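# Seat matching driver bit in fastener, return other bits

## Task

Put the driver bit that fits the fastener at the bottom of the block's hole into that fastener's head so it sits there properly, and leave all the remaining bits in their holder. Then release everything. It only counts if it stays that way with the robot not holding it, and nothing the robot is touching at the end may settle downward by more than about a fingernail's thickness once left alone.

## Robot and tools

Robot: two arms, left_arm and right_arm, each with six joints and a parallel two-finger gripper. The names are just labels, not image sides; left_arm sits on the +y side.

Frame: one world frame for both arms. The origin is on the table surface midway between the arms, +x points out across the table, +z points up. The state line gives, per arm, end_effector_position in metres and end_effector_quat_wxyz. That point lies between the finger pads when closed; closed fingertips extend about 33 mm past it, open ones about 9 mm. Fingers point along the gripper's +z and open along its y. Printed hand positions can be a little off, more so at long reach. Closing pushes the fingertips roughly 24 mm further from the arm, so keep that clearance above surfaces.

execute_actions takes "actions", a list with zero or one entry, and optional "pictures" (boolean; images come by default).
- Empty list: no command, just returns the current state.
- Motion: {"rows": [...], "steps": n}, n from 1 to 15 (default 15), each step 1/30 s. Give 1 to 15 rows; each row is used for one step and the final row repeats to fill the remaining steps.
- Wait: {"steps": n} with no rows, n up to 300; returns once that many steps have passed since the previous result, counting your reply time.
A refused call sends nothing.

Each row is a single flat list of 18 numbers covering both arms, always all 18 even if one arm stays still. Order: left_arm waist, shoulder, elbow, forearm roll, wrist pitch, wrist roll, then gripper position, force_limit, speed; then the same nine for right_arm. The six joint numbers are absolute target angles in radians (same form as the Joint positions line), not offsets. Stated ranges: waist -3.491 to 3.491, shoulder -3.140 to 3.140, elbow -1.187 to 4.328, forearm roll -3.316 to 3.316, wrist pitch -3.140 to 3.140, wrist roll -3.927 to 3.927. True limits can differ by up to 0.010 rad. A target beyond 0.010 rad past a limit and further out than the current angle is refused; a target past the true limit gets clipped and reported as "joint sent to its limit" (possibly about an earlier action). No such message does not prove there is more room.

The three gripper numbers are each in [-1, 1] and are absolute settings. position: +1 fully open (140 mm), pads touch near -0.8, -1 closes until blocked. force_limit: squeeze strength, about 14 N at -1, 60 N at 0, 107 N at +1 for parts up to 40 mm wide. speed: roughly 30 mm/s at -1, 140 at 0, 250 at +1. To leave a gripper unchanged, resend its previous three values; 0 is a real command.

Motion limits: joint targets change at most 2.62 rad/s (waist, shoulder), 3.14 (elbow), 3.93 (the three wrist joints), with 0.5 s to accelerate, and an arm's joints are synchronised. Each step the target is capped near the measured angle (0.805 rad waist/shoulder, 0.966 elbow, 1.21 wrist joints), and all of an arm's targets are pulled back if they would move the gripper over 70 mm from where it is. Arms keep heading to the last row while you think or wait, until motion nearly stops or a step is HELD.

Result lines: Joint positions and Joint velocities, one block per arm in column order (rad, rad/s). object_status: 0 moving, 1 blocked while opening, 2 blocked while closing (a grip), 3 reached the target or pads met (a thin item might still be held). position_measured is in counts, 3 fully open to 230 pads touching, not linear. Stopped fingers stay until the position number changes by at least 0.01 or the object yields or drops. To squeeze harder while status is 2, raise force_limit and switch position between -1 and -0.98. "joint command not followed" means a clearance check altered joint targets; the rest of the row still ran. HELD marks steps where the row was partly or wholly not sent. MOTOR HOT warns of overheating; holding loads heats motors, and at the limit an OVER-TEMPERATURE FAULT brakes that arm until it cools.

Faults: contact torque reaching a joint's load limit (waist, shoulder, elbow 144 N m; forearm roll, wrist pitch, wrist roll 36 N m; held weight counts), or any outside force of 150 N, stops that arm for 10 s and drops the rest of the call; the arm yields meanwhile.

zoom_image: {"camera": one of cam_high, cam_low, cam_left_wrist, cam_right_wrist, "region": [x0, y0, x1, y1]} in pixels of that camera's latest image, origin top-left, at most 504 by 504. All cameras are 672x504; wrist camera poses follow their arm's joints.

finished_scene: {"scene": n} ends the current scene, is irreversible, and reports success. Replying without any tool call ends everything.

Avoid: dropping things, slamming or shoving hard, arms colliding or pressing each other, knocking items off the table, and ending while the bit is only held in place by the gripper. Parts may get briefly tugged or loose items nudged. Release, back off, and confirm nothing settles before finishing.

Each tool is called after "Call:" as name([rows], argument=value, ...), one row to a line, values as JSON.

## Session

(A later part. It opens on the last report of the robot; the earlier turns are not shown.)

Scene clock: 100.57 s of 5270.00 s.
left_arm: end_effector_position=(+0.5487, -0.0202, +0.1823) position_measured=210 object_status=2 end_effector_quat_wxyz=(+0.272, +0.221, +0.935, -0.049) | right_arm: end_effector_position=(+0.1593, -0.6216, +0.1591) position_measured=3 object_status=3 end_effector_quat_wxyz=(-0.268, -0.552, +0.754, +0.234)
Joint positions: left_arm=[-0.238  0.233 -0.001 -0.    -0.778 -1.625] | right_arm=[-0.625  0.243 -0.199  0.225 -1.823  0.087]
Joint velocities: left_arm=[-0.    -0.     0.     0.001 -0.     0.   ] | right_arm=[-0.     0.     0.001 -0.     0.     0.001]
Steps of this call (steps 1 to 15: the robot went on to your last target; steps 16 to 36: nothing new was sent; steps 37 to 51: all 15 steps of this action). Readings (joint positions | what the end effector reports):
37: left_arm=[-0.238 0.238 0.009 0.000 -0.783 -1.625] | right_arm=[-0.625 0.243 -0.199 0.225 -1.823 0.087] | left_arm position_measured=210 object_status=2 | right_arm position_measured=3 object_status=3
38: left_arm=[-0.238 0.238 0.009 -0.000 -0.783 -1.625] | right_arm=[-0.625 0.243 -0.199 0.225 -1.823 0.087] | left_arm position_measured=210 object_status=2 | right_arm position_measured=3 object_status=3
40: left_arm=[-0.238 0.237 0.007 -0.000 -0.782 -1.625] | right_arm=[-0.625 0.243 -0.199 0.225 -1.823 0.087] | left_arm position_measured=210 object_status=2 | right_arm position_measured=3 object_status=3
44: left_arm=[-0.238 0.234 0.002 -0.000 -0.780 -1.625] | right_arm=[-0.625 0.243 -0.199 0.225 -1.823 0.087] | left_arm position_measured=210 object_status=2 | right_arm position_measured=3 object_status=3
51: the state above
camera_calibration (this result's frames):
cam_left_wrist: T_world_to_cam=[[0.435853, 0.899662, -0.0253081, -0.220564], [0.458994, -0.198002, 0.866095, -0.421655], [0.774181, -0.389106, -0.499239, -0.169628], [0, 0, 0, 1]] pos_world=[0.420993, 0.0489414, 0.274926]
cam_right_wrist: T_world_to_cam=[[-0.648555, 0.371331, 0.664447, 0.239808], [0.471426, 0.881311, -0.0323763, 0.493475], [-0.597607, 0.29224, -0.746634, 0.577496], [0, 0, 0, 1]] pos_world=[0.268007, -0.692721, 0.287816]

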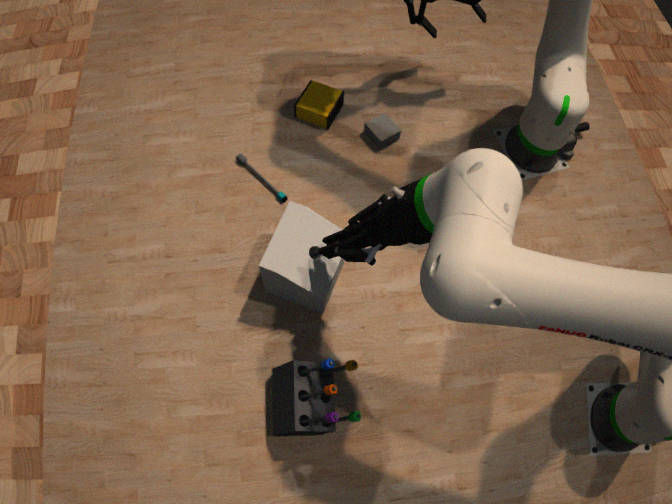

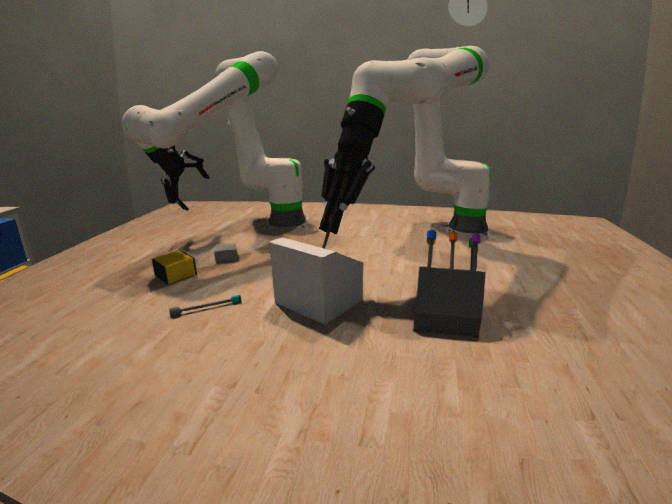

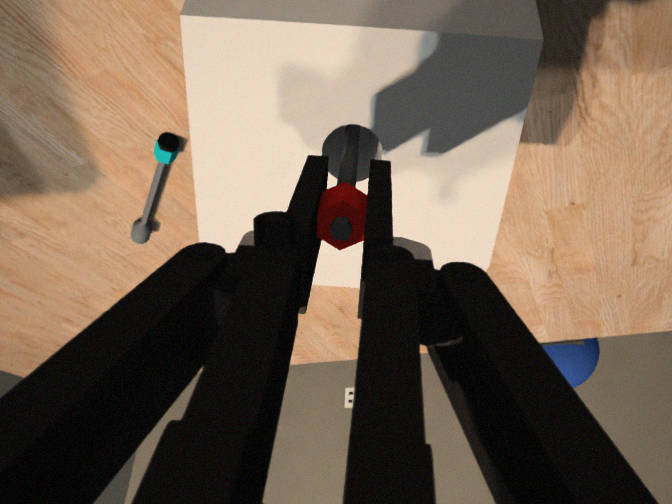

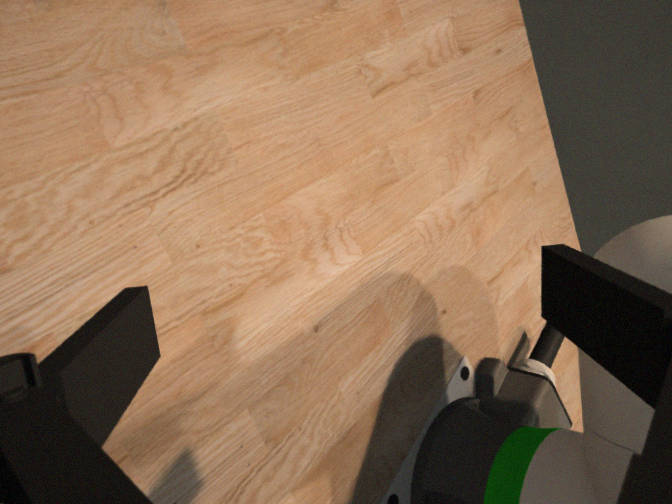

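Call:
execute_actions([
  {"rows":[[-0.2377,0.228,0.003,0,-0.787,-1.625,-1,0,0,-0.625,0.243,-0.199,0.225,-1.823,0.087,1,0,0],[-0.2377,0.228,0.003,0,-0.787,-1.625,-1,0,0,-0.625,0.243,-0.199,0.225,-1.823,0.087,1,0,0],[-0.2377,0.228,0.003,0,-0.787,-1.625,-1,0,0,-0.625,0.243,-0.199,0.225,-1.823,0.087,1,0,0],[-0.2377,0.228,0.003,0,-0.787,-1.625,-1,0,0,-0.625,0.243,-0.199,0.225,-1.823,0.087,1,0,0],[-0.2377,0.228,0.003,0,-0.787,-1.625,-0.4,0,-0.5,-0.625,0.243,-0.199,0.225,-1.823,0.087,1,0,0]]},
], pictures=false)

Call:
execute_actions([
  {"rows":[[-0.235,0.144,0.022,0,-0.89,-1.625,-0.4,0,0,-0.625,0.243,-0.199,0.225,-1.823,0.087,1,0,0]]},
], pictures=false)

Call:
execute_actions([
  {"rows":[[-0.2325,0.26,0.196,0,-1.123,-1.64,-0.4,0,0,-0.625,0.243,-0.199,0.225,-1.823,0.087,1,0,0]]},
])

Call:
zoom_image(camera="cam_left_wrist", region=[250, 60, 450, 260])

Scene clock: 103.43 s of 5270.00 s.
left_arm: end_effector_position=(+0.5476, -0.0198, +0.1861) position_measured=179 object_status=0 end_effector_quat_wxyz=(+0.271, +0.221, +0.935, -0.049) | right_arm: end_effector_position=(+0.1593, -0.6216, +0.1591) position_measured=3 object_status=3 end_effector_quat_wxyz=(-0.268, -0.552, +0.754, +0.234)
Joint positions: left_arm=[-0.238  0.228  0.003 -0.    -0.787 -1.625] | right_arm=[-0.625  0.243 -0.199  0.225 -1.823  0.087]
Joint velocities: left_arm=[ 0.    -0.001  0.     0.002 -0.     0.   ] | right_arm=[ 0.001 -0.    -0.     0.001  0.     0.   ]
Steps of this call (steps 1 to 15: the robot went on to your last target; steps 16 to 71: nothing new was sent; steps 72 to 86: all 15 steps of this action). Readings (joint positions | what the end effector reports):
72: left_arm=[-0.238 0.232 -0.001 -0.000 -0.778 -1.625] | right_arm=[-0.625 0.243 -0.199 0.225 -1.823 0.087] | left_arm position_measured=210 object_status=2 | right_arm position_measured=3 object_status=3
73: left_arm=[-0.238 0.231 -0.000 -0.000 -0.782 -1.625] | right_arm=[-0.625 0.243 -0.199 0.225 -1.823 0.087] | left_arm position_measured=210 object_status=2 | right_arm position_measured=3 object_status=3
75: left_arm=[-0.238 0.230 0.002 -0.000 -0.786 -1.625] | right_arm=[-0.625 0.243 -0.199 0.225 -1.823 0.087] | left_arm position_measured=210 object_status=2 | right_arm position_measured=3 object_status=3
79: left_arm=[-0.238 0.228 0.003 -0.000 -0.787 -1.625] | right_arm=[-0.625 0.243 -0.199 0.225 -1.823 0.087] | left_arm position_measured=198 object_status=0 | right_arm position_measured=3 object_status=3
86: the state above

Scene clock: 103.93 s of 5270.00 s.
left_arm: end_effector_position=(+0.5247, -0.0078, +0.2361) position_measured=179 object_status=3 end_effector_quat_wxyz=(+0.271, +0.220, +0.936, -0.048) | right_arm: end_effector_position=(+0.1593, -0.6216, +0.1591) position_measured=3 object_status=3 end_effector_quat_wxyz=(-0.268, -0.552, +0.754, +0.234)
Joint positions: left_arm=[-0.235  0.144  0.022 -0.    -0.89  -1.625] | right_arm=[-0.625  0.243 -0.199  0.225 -1.823  0.087]
Joint velocities: left_arm=[ 0.     0.001  0.    -0.001  0.    -0.   ] | right_arm=[-0.001  0.    -0.     0.     0.    -0.001]
Steps of this call (steps 1 to 15: all 15 steps of this action). Readings (joint positions | what the end effector reports):
1: left_arm=[-0.238 0.228 0.003 -0.000 -0.787 -1.625] | right_arm=[-0.625 0.243 -0.199 0.225 -1.823 0.087] | left_arm position_measured=179 object_status=0 | right_arm position_measured=3 object_status=3
2: left_arm=[-0.238 0.225 0.004 -0.000 -0.791 -1.625] | right_arm=[-0.625 0.243 -0.199 0.225 -1.823 0.087] | left_arm position_measured=179 object_status=0 | right_arm position_measured=3 object_status=3
4: left_arm=[-0.237 0.201 0.009 -0.000 -0.821 -1.625] | right_arm=[-0.625 0.243 -0.199 0.225 -1.823 0.087] | left_arm position_measured=179 object_status=3 | right_arm position_measured=3 object_status=3
8: left_arm=[-0.235 0.145 0.022 -0.000 -0.888 -1.625] | right_arm=[-0.625 0.243 -0.199 0.225 -1.823 0.087] | left_arm position_measured=179 object_status=3 | right_arm position_measured=3 object_status=3
15: the state above

Scene clock: 104.43 s of 5270.00 s.
left_arm: end_effector_position=(+0.5195, -0.0038, +0.2232) position_measured=179 object_status=3 end_effector_quat_wxyz=(+0.188, +0.231, +0.954, -0.032) | right_arm: end_effector_position=(+0.1593, -0.6216, +0.1591) position_measured=3 object_status=3 end_effector_quat_wxyz=(-0.268, -0.552, +0.754, +0.234)
Joint positions: left_arm=[-0.232  0.26   0.196 -0.    -1.123 -1.64 ] | right_arm=[-0.625  0.243 -0.199  0.225 -1.823  0.087]
Joint velocities: left_arm=[ 0.     0.001  0.     0.001  0.001 -0.   ] | right_arm=[-0.    -0.     0.002 -0.    -0.     0.001]
Steps of this call (steps 1 to 15: all 15 steps of this action). Readings (joint positions | what the end effector reports):
1: left_arm=[-0.235 0.144 0.022 -0.000 -0.890 -1.625] | right_arm=[-0.625 0.243 -0.199 0.225 -1.823 0.087] | left_arm position_measured=179 object_status=3 | right_arm position_measured=3 object_status=3
2: left_arm=[-0.235 0.147 0.026 -0.000 -0.896 -1.625] | right_arm=[-0.625 0.243 -0.199 0.225 -1.823 0.087] | left_arm position_measured=179 object_status=3 | right_arm position_measured=3 object_status=3
4: left_arm=[-0.235 0.165 0.052 -0.000 -0.931 -1.628] | right_arm=[-0.625 0.243 -0.199 0.225 -1.823 0.087] | left_arm position_measured=179 object_status=3 | right_arm position_measured=3 object_status=3
8: left_arm=[-0.233 0.236 0.160 -0.000 -1.074 -1.637] | right_arm=[-0.625 0.243 -0.199 0.225 -1.823 0.087] | left_arm position_measured=179 object_status=3 | right_arm position_measured=3 object_status=3
15: the state above
camera_calibration (this result's frames):
cam_left_wrist: T_world_to_cam=[[0.439126, 0.898037, -0.0264163, -0.2231], [0.58654, -0.264289, 0.765586, -0.484484], [0.680543, -0.351683, -0.642791, -0.0393989], [0, 0, 0, 1]] pos_world=[0.408951, 0.0584523, 0.339695]
cam_right_wrist: T_world_to_cam=[[-0.648555, 0.371331, 0.664447, 0.239808], [0.471426, 0.881311, -0.0323764, 0.493475], [-0.597607, 0.29224, -0.746634, 0.577496], [0, 0, 0, 1]] pos_world=[0.268007, -0.692721, 0.287816]

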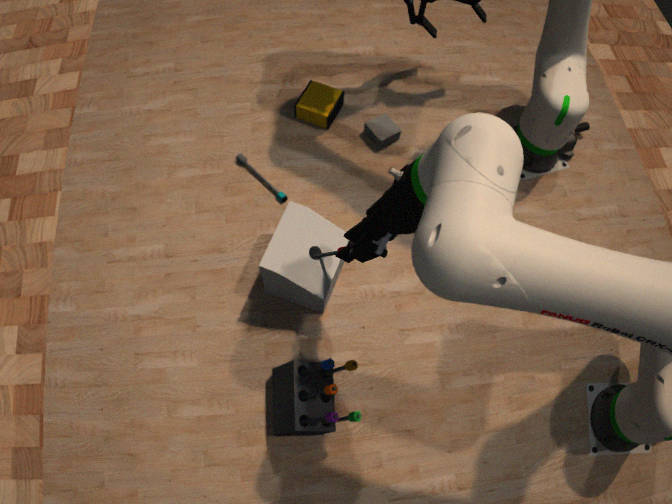

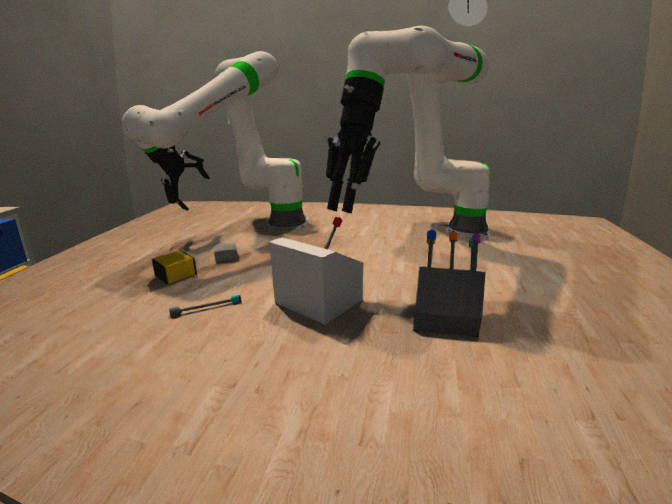

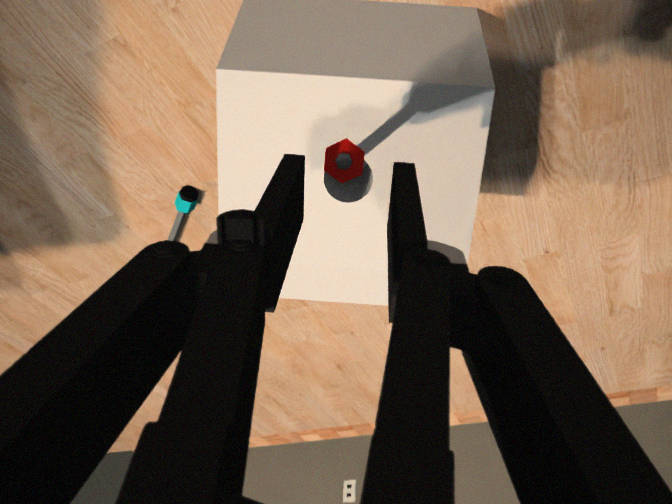

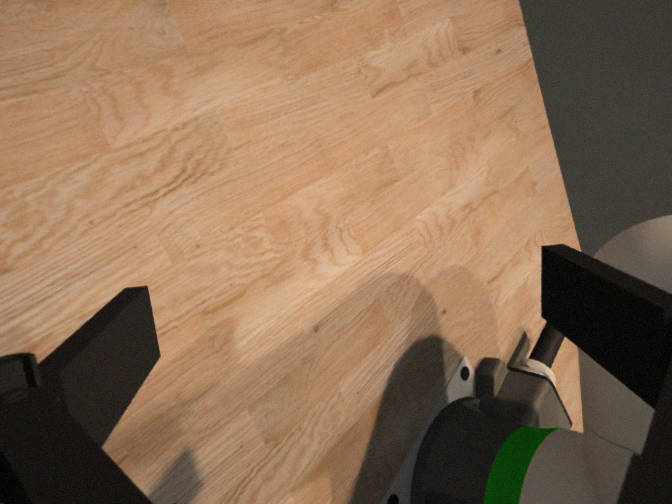

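Region (250, 60, 450, 260) of cam_left_wrist's 672x504 image, scaled by 2.520, with more detail than that image has.

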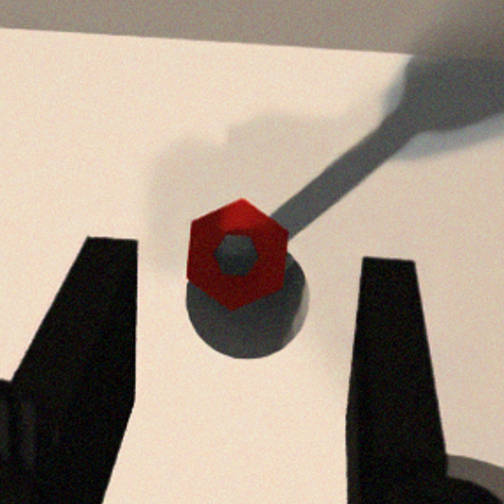

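Call:
execute_actions([
  {"rows":[[-0.235,0.2613,0.0573,0,-0.913,-1.62,-0.4,0,0,-0.625,0.243,-0.199,0.225,-1.823,0.087,1,0,0]]},
], pictures=false)

Call:
execute_actions([
  {"rows":[[-0.235,0.2613,0.0573,0,-0.913,-1.62,-1,1,-0.5,-0.625,0.243,-0.199,0.225,-1.823,0.087,1,0,0]]},
])

Call:
zoom_image(camera="cam_left_wrist", region=[250, 100, 450, 300])

Scene clock: 106.17 s of 5270.00 s.
left_arm: end_effector_position=(+0.5326, -0.0113, +0.1735) position_measured=179 object_status=3 end_effector_quat_wxyz=(+0.221, +0.221, +0.949, -0.040) | right_arm: end_effector_position=(+0.1593, -0.6216, +0.1591) position_measured=3 object_status=3 end_effector_quat_wxyz=(-0.268, -0.552, +0.754, +0.234)
Joint positions: left_arm=[-0.235  0.261  0.057  0.    -0.913 -1.62 ] | right_arm=[-0.625  0.243 -0.199  0.225 -1.823  0.087]
Joint velocities: left_arm=[-0.    -0.    -0.002  0.002  0.001  0.   ] | right_arm=[ 0.    -0.     0.     0.     0.     0.001]
Steps of this call (steps 1 to 15: the robot went on to your last target; steps 16 to 37: nothing new was sent; steps 38 to 52: all 15 steps of this action). Readings (joint positions | what the end effector reports):
38: left_arm=[-0.232 0.260 0.196 0.000 -1.123 -1.640] | right_arm=[-0.625 0.243 -0.199 0.225 -1.823 0.087] | left_arm position_measured=179 object_status=3 | right_arm position_measured=3 object_status=3
39: left_arm=[-0.232 0.260 0.193 0.000 -1.118 -1.640] | right_arm=[-0.625 0.243 -0.199 0.225 -1.823 0.087] | left_arm position_measured=179 object_status=3 | right_arm position_measured=3 object_status=3
41: left_arm=[-0.233 0.260 0.169 0.000 -1.082 -1.636] | right_arm=[-0.625 0.243 -0.199 0.225 -1.823 0.087] | left_arm position_measured=179 object_status=3 | right_arm position_measured=3 object_status=3
45: left_arm=[-0.235 0.261 0.080 0.000 -0.948 -1.623] | right_arm=[-0.625 0.243 -0.199 0.225 -1.823 0.087] | left_arm position_measured=179 object_status=3 | right_arm position_measured=3 object_status=3
52: the state above

Scene clock: 106.67 s of 5270.00 s.
left_arm: end_effector_position=(+0.5326, -0.0113, +0.1736) position_measured=213 object_status=0 end_effector_quat_wxyz=(+0.221, +0.221, +0.949, -0.040) | right_arm: end_effector_position=(+0.1593, -0.6216, +0.1591) position_measured=3 object_status=3 end_effector_quat_wxyz=(-0.268, -0.552, +0.754, +0.234)
Joint positions: left_arm=[-0.235  0.261  0.057  0.    -0.913 -1.62 ] | right_arm=[-0.625  0.243 -0.199  0.225 -1.823  0.087]
Joint velocities: left_arm=[ 0.  0. -0. -0.  0. -0.] | right_arm=[-0.001 -0.    -0.001  0.     0.001  0.001]
Steps of this call (steps 1 to 15: all 15 steps of this action). Readings (joint positions | what the end effector reports):
1: left_arm=[-0.235 0.261 0.057 0.000 -0.913 -1.620] | right_arm=[-0.625 0.243 -0.199 0.225 -1.823 0.087] | left_arm position_measured=179 object_status=0 | right_arm position_measured=3 object_status=3
2: left_arm=[-0.235 0.261 0.057 0.000 -0.913 -1.620] | right_arm=[-0.625 0.243 -0.199 0.225 -1.823 0.087] | left_arm position_measured=181 object_status=0 | right_arm position_measured=3 object_status=3
4: left_arm=[-0.235 0.261 0.057 0.000 -0.913 -1.620] | right_arm=[-0.625 0.243 -0.199 0.225 -1.823 0.087] | left_arm position_measured=191 object_status=0 | right_arm position_measured=3 object_status=3
8: left_arm=[-0.235 0.261 0.057 0.000 -0.913 -1.620] | right_arm=[-0.625 0.243 -0.199 0.225 -1.823 0.087] | left_arm position_measured=209 object_status=0 | right_arm position_measured=3 object_status=3
15: the state above
camera_calibration (this result's frames):
cam_left_wrist: T_world_to_cam=[[0.426722, 0.903828, -0.0316857, -0.215815], [0.542288, -0.227676, 0.808757, -0.43971], [0.723763, -0.362297, -0.587289, -0.115559], [0, 0, 0, 1]] pos_world=[0.414179, 0.0530812, 0.280914]
cam_right_wrist: T_world_to_cam=[[-0.648555, 0.371331, 0.664447, 0.239808], [0.471426, 0.881311, -0.0323763, 0.493475], [-0.597607, 0.29224, -0.746634, 0.577496], [0, 0, 0, 1]] pos_world=[0.268007, -0.692721, 0.287816]

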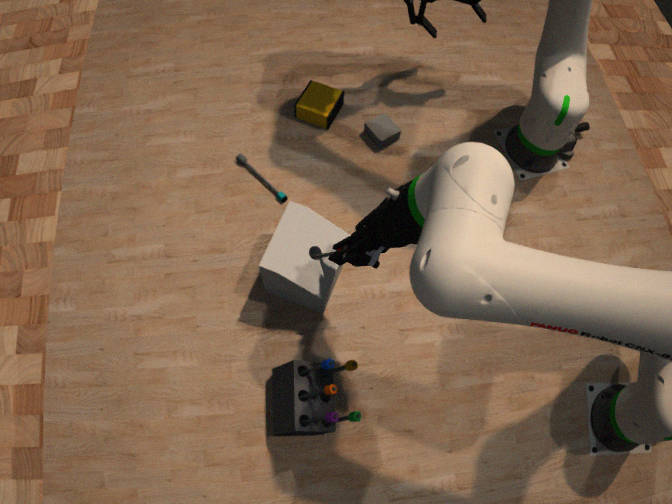

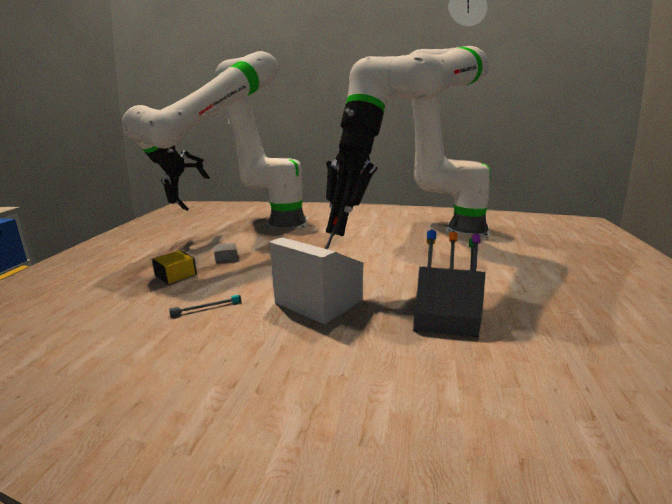

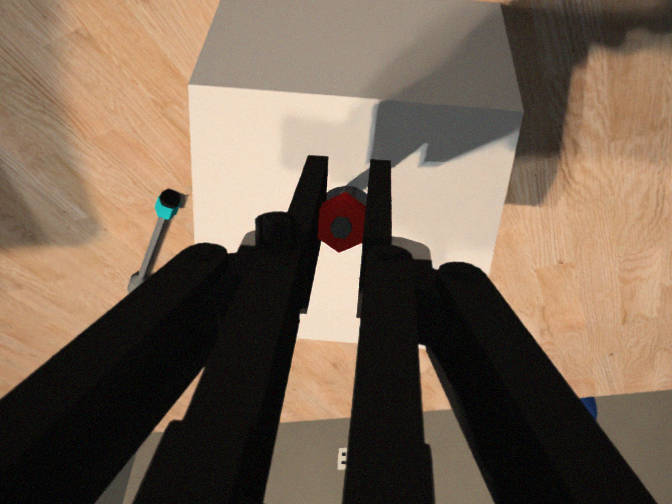

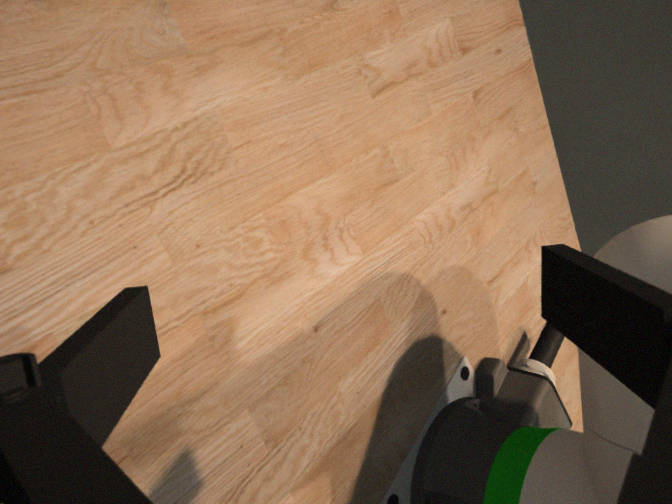

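Region (250, 100, 450, 300) of cam_left_wrist's 672x504 image, scaled by 2.520, with more detail than that image has.

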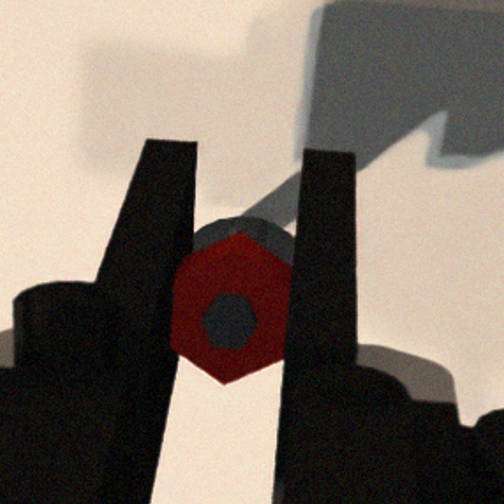

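Call:
execute_actions([
  {"rows":[[-0.2364,0.4312,0.3794,0,-1.2397,-1.64,-1,1,-0.5,-0.625,0.243,-0.199,0.225,-1.823,0.087,1,0,0]]},
], pictures=false)

Call:
execute_actions([
  {"steps":10},
])

Call:
zoom_image(camera="cam_left_wrist", region=[300, 120, 400, 220])

Scene clock: 108.13 s of 5270.00 s.
left_arm: end_effector_position=(+0.5465, -0.0183, +0.1924) position_measured=213 object_status=2 end_effector_quat_wxyz=(+0.137, +0.235, +0.962, -0.023) | right_arm: end_effector_position=(+0.1593, -0.6216, +0.1591) position_measured=3 object_status=3 end_effector_quat_wxyz=(-0.268, -0.552, +0.754, +0.234)
Joint positions: left_arm=[-0.236  0.431  0.379 -0.    -1.239 -1.64 ] | right_arm=[-0.625  0.243 -0.199  0.225 -1.823  0.087]
Joint velocities: left_arm=[-0.001  0.007  0.013 -0.001 -0.016 -0.001] | right_arm=[-0.001  0.     0.     0.     0.001 -0.001]
Steps of this call (steps 1 to 15: the robot went on to your last target; steps 16 to 29: nothing new was sent; steps 30 to 44: all 15 steps of this action). Readings (joint positions | what the end effector reports):
30: left_arm=[-0.235 0.261 0.057 0.000 -0.913 -1.620] | right_arm=[-0.625 0.243 -0.199 0.225 -1.823 0.087] | left_arm position_measured=213 object_status=2 | right_arm position_measured=3 object_status=3
31: left_arm=[-0.235 0.264 0.061 0.000 -0.917 -1.620] | right_arm=[-0.625 0.243 -0.199 0.225 -1.823 0.087] | left_arm position_measured=213 object_status=2 | right_arm position_measured=3 object_status=3
33: left_arm=[-0.235 0.279 0.090 -0.000 -0.946 -1.622] | right_arm=[-0.625 0.243 -0.199 0.225 -1.823 0.087] | left_arm position_measured=213 object_status=2 | right_arm position_measured=3 object_status=3
37: left_arm=[-0.236 0.352 0.229 -0.000 -1.087 -1.631] | right_arm=[-0.625 0.243 -0.199 0.225 -1.823 0.087] | left_arm position_measured=213 object_status=2 | right_arm position_measured=3 object_status=3
44: the state above

Scene clock: 108.47 s of 5270.00 s.
left_arm: end_effector_position=(+0.5465, -0.0183, +0.1925) position_measured=213 object_status=2 end_effector_quat_wxyz=(+0.137, +0.235, +0.962, -0.024) | right_arm: end_effector_position=(+0.1593, -0.6216, +0.1591) position_measured=3 object_status=3 end_effector_quat_wxyz=(-0.268, -0.552, +0.754, +0.234)
Joint positions: left_arm=[-0.236  0.431  0.379 -0.    -1.24  -1.64 ] | right_arm=[-0.625  0.243 -0.199  0.225 -1.823  0.087]
Joint velocities: left_arm=[-0.     0.    -0.     0.001  0.     0.   ] | right_arm=[-0.    -0.    -0.001 -0.001 -0.    -0.003]
Steps of this call (steps 1 to 10: the robot went on to your last target). Readings (joint positions | what the end effector reports):
1: left_arm=[-0.236 0.431 0.379 -0.000 -1.240 -1.640] | right_arm=[-0.625 0.243 -0.199 0.225 -1.823 0.087] | left_arm position_measured=213 object_status=2 | right_arm position_measured=3 object_status=3
2: left_arm=[-0.236 0.431 0.379 -0.000 -1.240 -1.640] | right_arm=[-0.625 0.243 -0.199 0.225 -1.823 0.087] | left_arm position_measured=213 object_status=2 | right_arm position_measured=3 object_status=3
4: left_arm=[-0.236 0.431 0.379 -0.000 -1.240 -1.640] | right_arm=[-0.625 0.243 -0.199 0.225 -1.823 0.087] | left_arm position_measured=213 object_status=2 | right_arm position_measured=3 object_status=3
8: left_arm=[-0.236 0.431 0.379 -0.000 -1.240 -1.640] | right_arm=[-0.625 0.243 -0.199 0.225 -1.823 0.087] | left_arm position_measured=213 object_status=2 | right_arm position_measured=3 object_status=3
10: the state above
camera_calibration (this result's frames):
cam_left_wrist: T_world_to_cam=[[0.439863, 0.897513, -0.0314748, -0.222118], [0.655602, -0.296957, 0.694264, -0.505303], [0.613765, -0.326016, -0.719032, -0.0309709], [0, 0, 0, 1]] pos_world=[0.447988, 0.0392037, 0.321554]
cam_right_wrist: T_world_to_cam=[[-0.648555, 0.371331, 0.664447, 0.239808], [0.471426, 0.881311, -0.0323762, 0.493475], [-0.597607, 0.29224, -0.746634, 0.577496], [0, 0, 0, 1]] pos_world=[0.268007, -0.692721, 0.287816]

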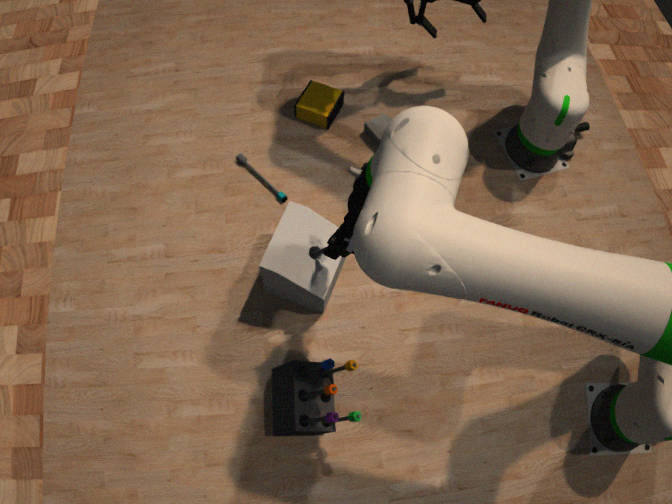

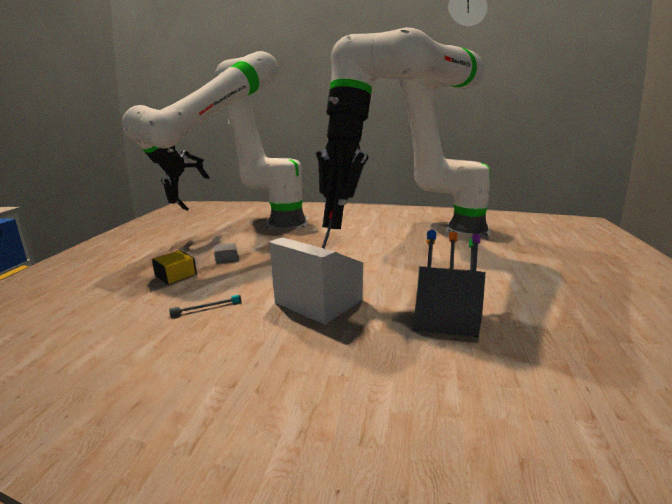

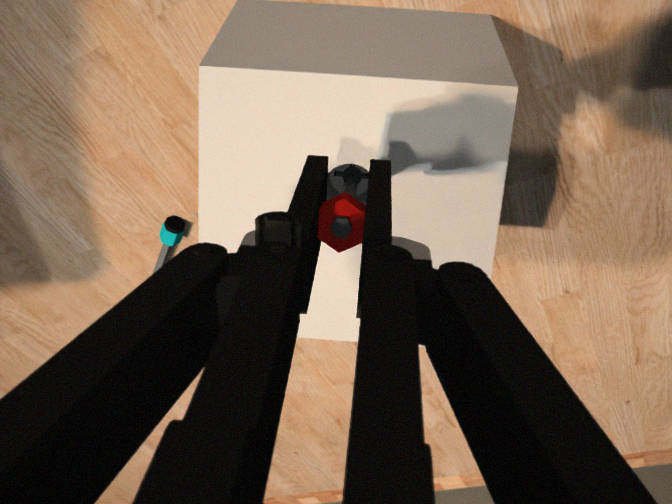

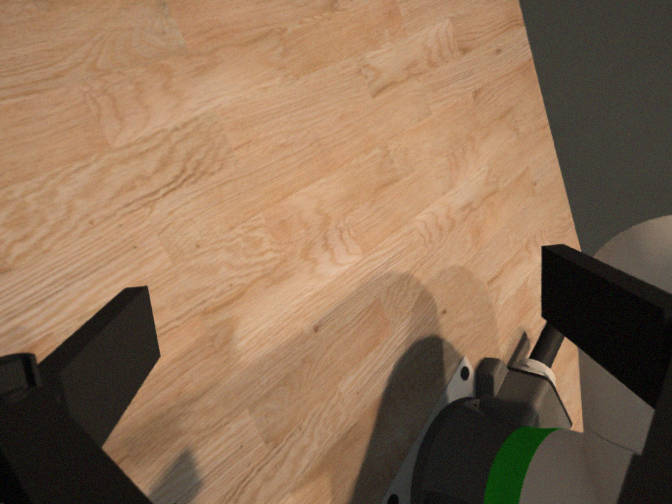

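Region (300, 120, 400, 220) of cam_left_wrist's 672x504 image, scaled by 5.040, with more detail than that image has.

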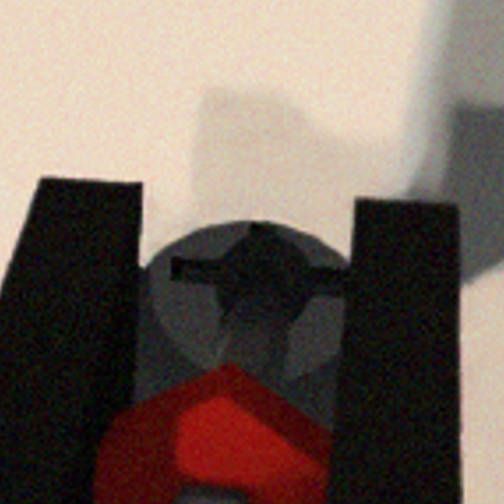

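Call:
execute_actions([
  {"rows":[[-0.2377,0.442,0.3836,0,-1.2331,-1.64,-1,1,-0.5,-0.625,0.243,-0.199,0.225,-1.823,0.087,1,0,0]]},
])

Call:
zoom_image(camera="cam_left_wrist", region=[320, 150, 380, 200])

Scene clock: 110.13 s of 5270.00 s.
left_arm: end_effector_position=(+0.5495, -0.0207, +0.1878) position_measured=213 object_status=2 end_effector_quat_wxyz=(+0.137, +0.235, +0.962, -0.024) | right_arm: end_effector_position=(+0.1593, -0.6216, +0.1591) position_measured=3 object_status=3 end_effector_quat_wxyz=(-0.268, -0.552, +0.754, +0.234)
Joint positions: left_arm=[-0.238  0.442  0.384  0.    -1.233 -1.64 ] | right_arm=[-0.625  0.243 -0.199  0.225 -1.823  0.087]
Joint velocities: left_arm=[ 0.    -0.002  0.    -0.002 -0.     0.   ] | right_arm=[ 0.001  0.     0.001  0.     0.001 -0.001]
Steps of this call (steps 1 to 15: the robot went on to your last target; steps 16 to 35: nothing new was sent; steps 36 to 50: all 15 steps of this action). Readings (joint positions | what the end effector reports):
36: left_arm=[-0.236 0.431 0.379 0.000 -1.240 -1.640] | right_arm=[-0.625 0.243 -0.199 0.225 -1.823 0.087] | left_arm position_measured=213 object_status=2 | right_arm position_measured=3 object_status=3
37: left_arm=[-0.237 0.434 0.381 0.000 -1.238 -1.640] | right_arm=[-0.625 0.243 -0.199 0.225 -1.823 0.087] | left_arm position_measured=213 object_status=2 | right_arm position_measured=3 object_status=3
39: left_arm=[-0.237 0.442 0.383 0.000 -1.234 -1.640] | right_arm=[-0.625 0.243 -0.199 0.225 -1.823 0.087] | left_arm position_measured=213 object_status=2 | right_arm position_measured=3 object_status=3
43: left_arm=[-0.238 0.442 0.384 0.000 -1.233 -1.640] | right_arm=[-0.625 0.243 -0.199 0.225 -1.823 0.087] | left_arm position_measured=213 object_status=2 | right_arm position_measured=3 object_status=3
50: the state above
camera_calibration (this result's frames):
cam_left_wrist: T_world_to_cam=[[0.441002, 0.896949, -0.0316221, -0.2221], [0.655259, -0.297693, 0.694273, -0.504552], [0.613313, -0.326896, -0.719017, -0.0367213], [0, 0, 0, 1]] pos_world=[0.45108, 0.0370062, 0.31687]
cam_right_wrist: T_world_to_cam=[[-0.648555, 0.371331, 0.664447, 0.239808], [0.471426, 0.881311, -0.0323763, 0.493475], [-0.597607, 0.29224, -0.746634, 0.577496], [0, 0, 0, 1]] pos_world=[0.268007, -0.692721, 0.287816]

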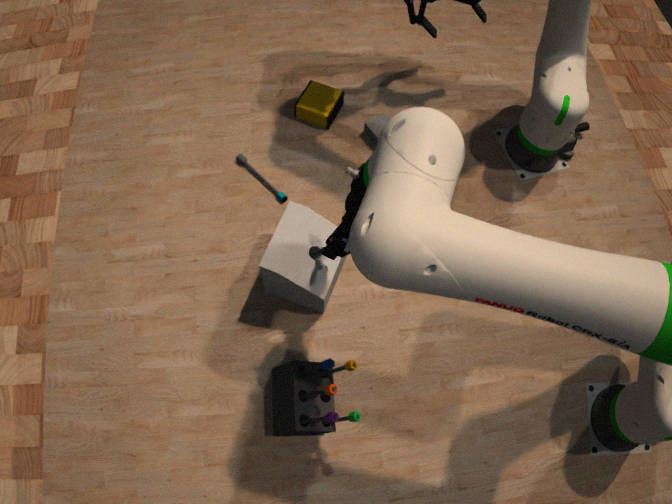

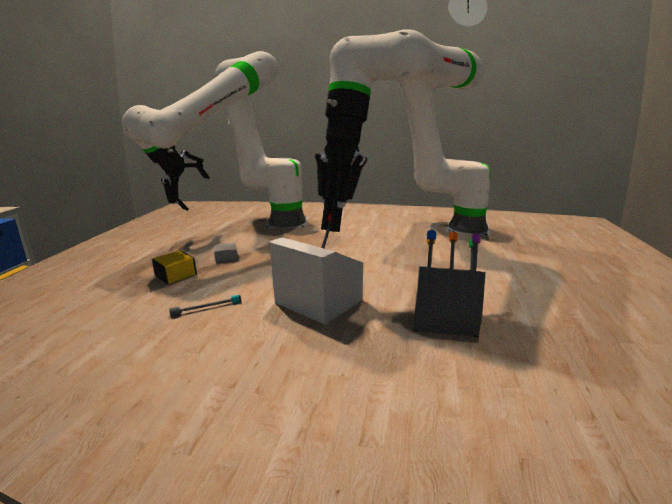

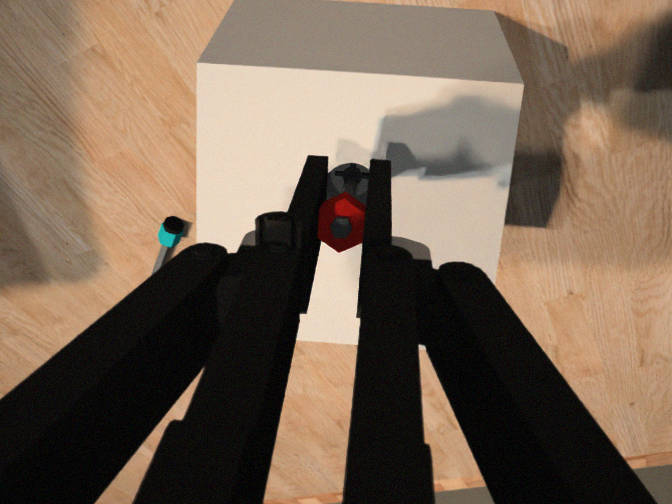

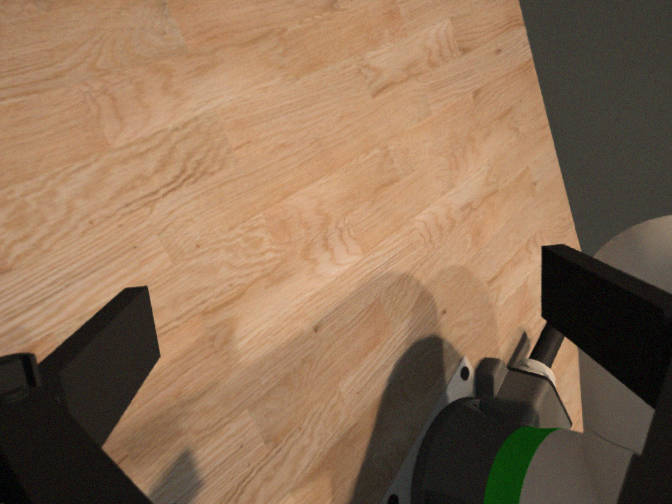

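Region (320, 150, 380, 200) of cam_left_wrist's 672x504 image, scaled by 8.400, with more detail than that image has.

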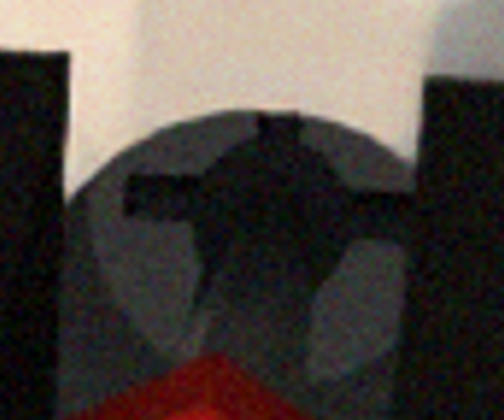

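Call:
execute_actions([
  {"rows":[[-0.2380,0.4477,0.3836,0,-1.2274,-1.63,-1,1,-0.5,-0.625,0.243,-0.199,0.225,-1.823,0.087,1,0,0]],"steps":15},
])

Call:
zoom_image(camera="cam_left_wrist", region=[300,130,400,210])

Scene clock: 112.97 s of 5270.00 s.
left_arm: end_effector_position=(+0.5512, -0.0216, +0.1843) position_measured=213 object_status=2 end_effector_quat_wxyz=(+0.137, +0.231, +0.963, -0.024) | right_arm: end_effector_position=(+0.1593, -0.6216, +0.1591) position_measured=3 object_status=3 end_effector_quat_wxyz=(-0.268, -0.552, +0.754, +0.234)
Joint positions: left_arm=[-0.238  0.448  0.384 -0.    -1.227 -1.63 ] | right_arm=[-0.625  0.243 -0.199  0.225 -1.823  0.087]
Joint velocities: left_arm=[ 0.    -0.    -0.    -0.    -0.001 -0.   ] | right_arm=[ 0.002 -0.     0.002 -0.     0.     0.   ]
Steps of this call (steps 1 to 15: the robot went on to your last target; steps 16 to 70: nothing new was sent; steps 71 to 85: all 15 steps of this action). Readings (joint positions | what the end effector reports):
71: left_arm=[-0.238 0.442 0.384 -0.000 -1.233 -1.640] | right_arm=[-0.625 0.243 -0.199 0.225 -1.823 0.087] | left_arm position_measured=213 object_status=2 | right_arm position_measured=3 object_status=3
72: left_arm=[-0.238 0.444 0.384 -0.000 -1.231 -1.636] | right_arm=[-0.625 0.243 -0.199 0.225 -1.823 0.087] | left_arm position_measured=213 object_status=2 | right_arm position_measured=3 object_status=3
74: left_arm=[-0.238 0.448 0.384 -0.000 -1.228 -1.631] | right_arm=[-0.625 0.243 -0.199 0.225 -1.823 0.087] | left_arm position_measured=213 object_status=2 | right_arm position_measured=3 object_status=3
78: left_arm=[-0.238 0.448 0.384 -0.000 -1.227 -1.630] | right_arm=[-0.625 0.243 -0.199 0.225 -1.823 0.087] | left_arm position_measured=213 object_status=2 | right_arm position_measured=3 object_status=3
85: the state above
camera_calibration (this result's frames):
cam_left_wrist: T_world_to_cam=[[0.432611, 0.900932, -0.0341857, -0.216965], [0.658696, -0.289948, 0.694297, -0.505258], [0.615603, -0.322879, -0.718876, -0.0417595], [0, 0, 0, 1]] pos_world=[0.45238, 0.0354884, 0.313362]
cam_right_wrist: T_world_to_cam=[[-0.648555, 0.371331, 0.664447, 0.239808], [0.471426, 0.881311, -0.0323763, 0.493475], [-0.597607, 0.29224, -0.746634, 0.577496], [0, 0, 0, 1]] pos_world=[0.268007, -0.692721, 0.287816]

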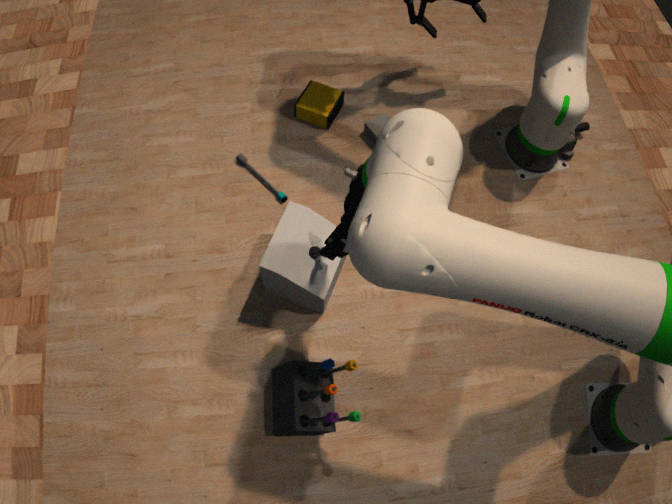

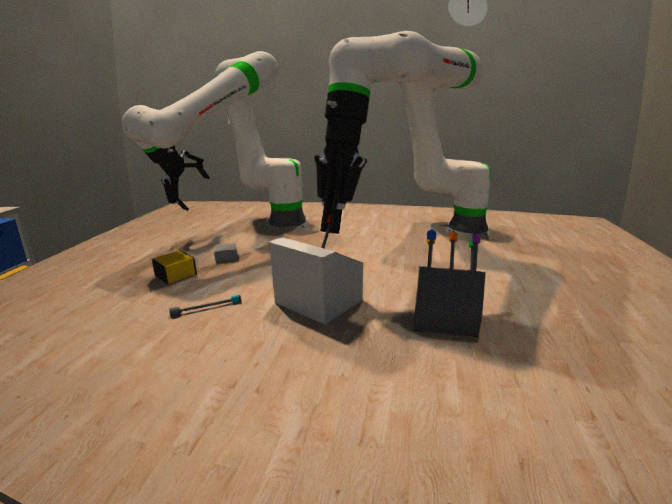

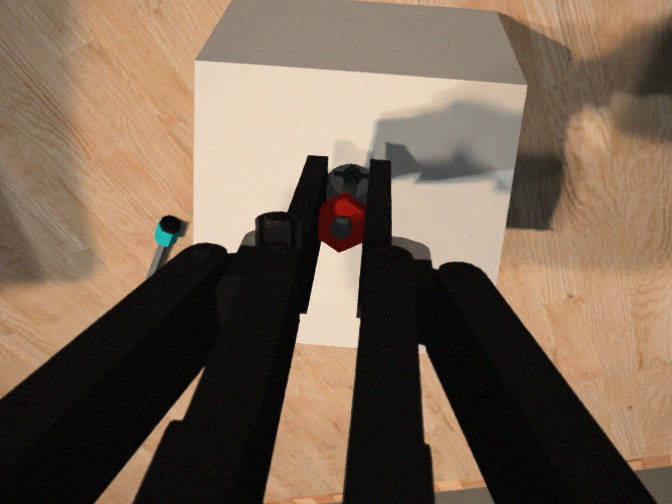

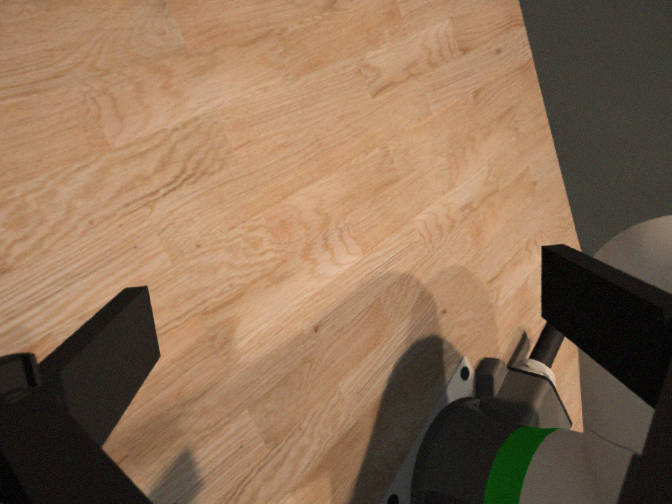

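Region (300, 130, 400, 210) of cam_left_wrist's 672x504 image, scaled by 5.040, with more detail than that image has; it fills the top 403 rows of this view, and the rest is white.

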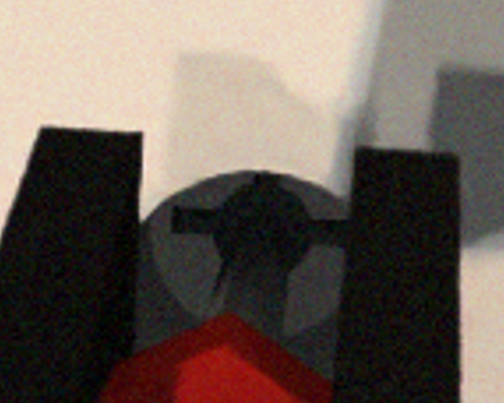

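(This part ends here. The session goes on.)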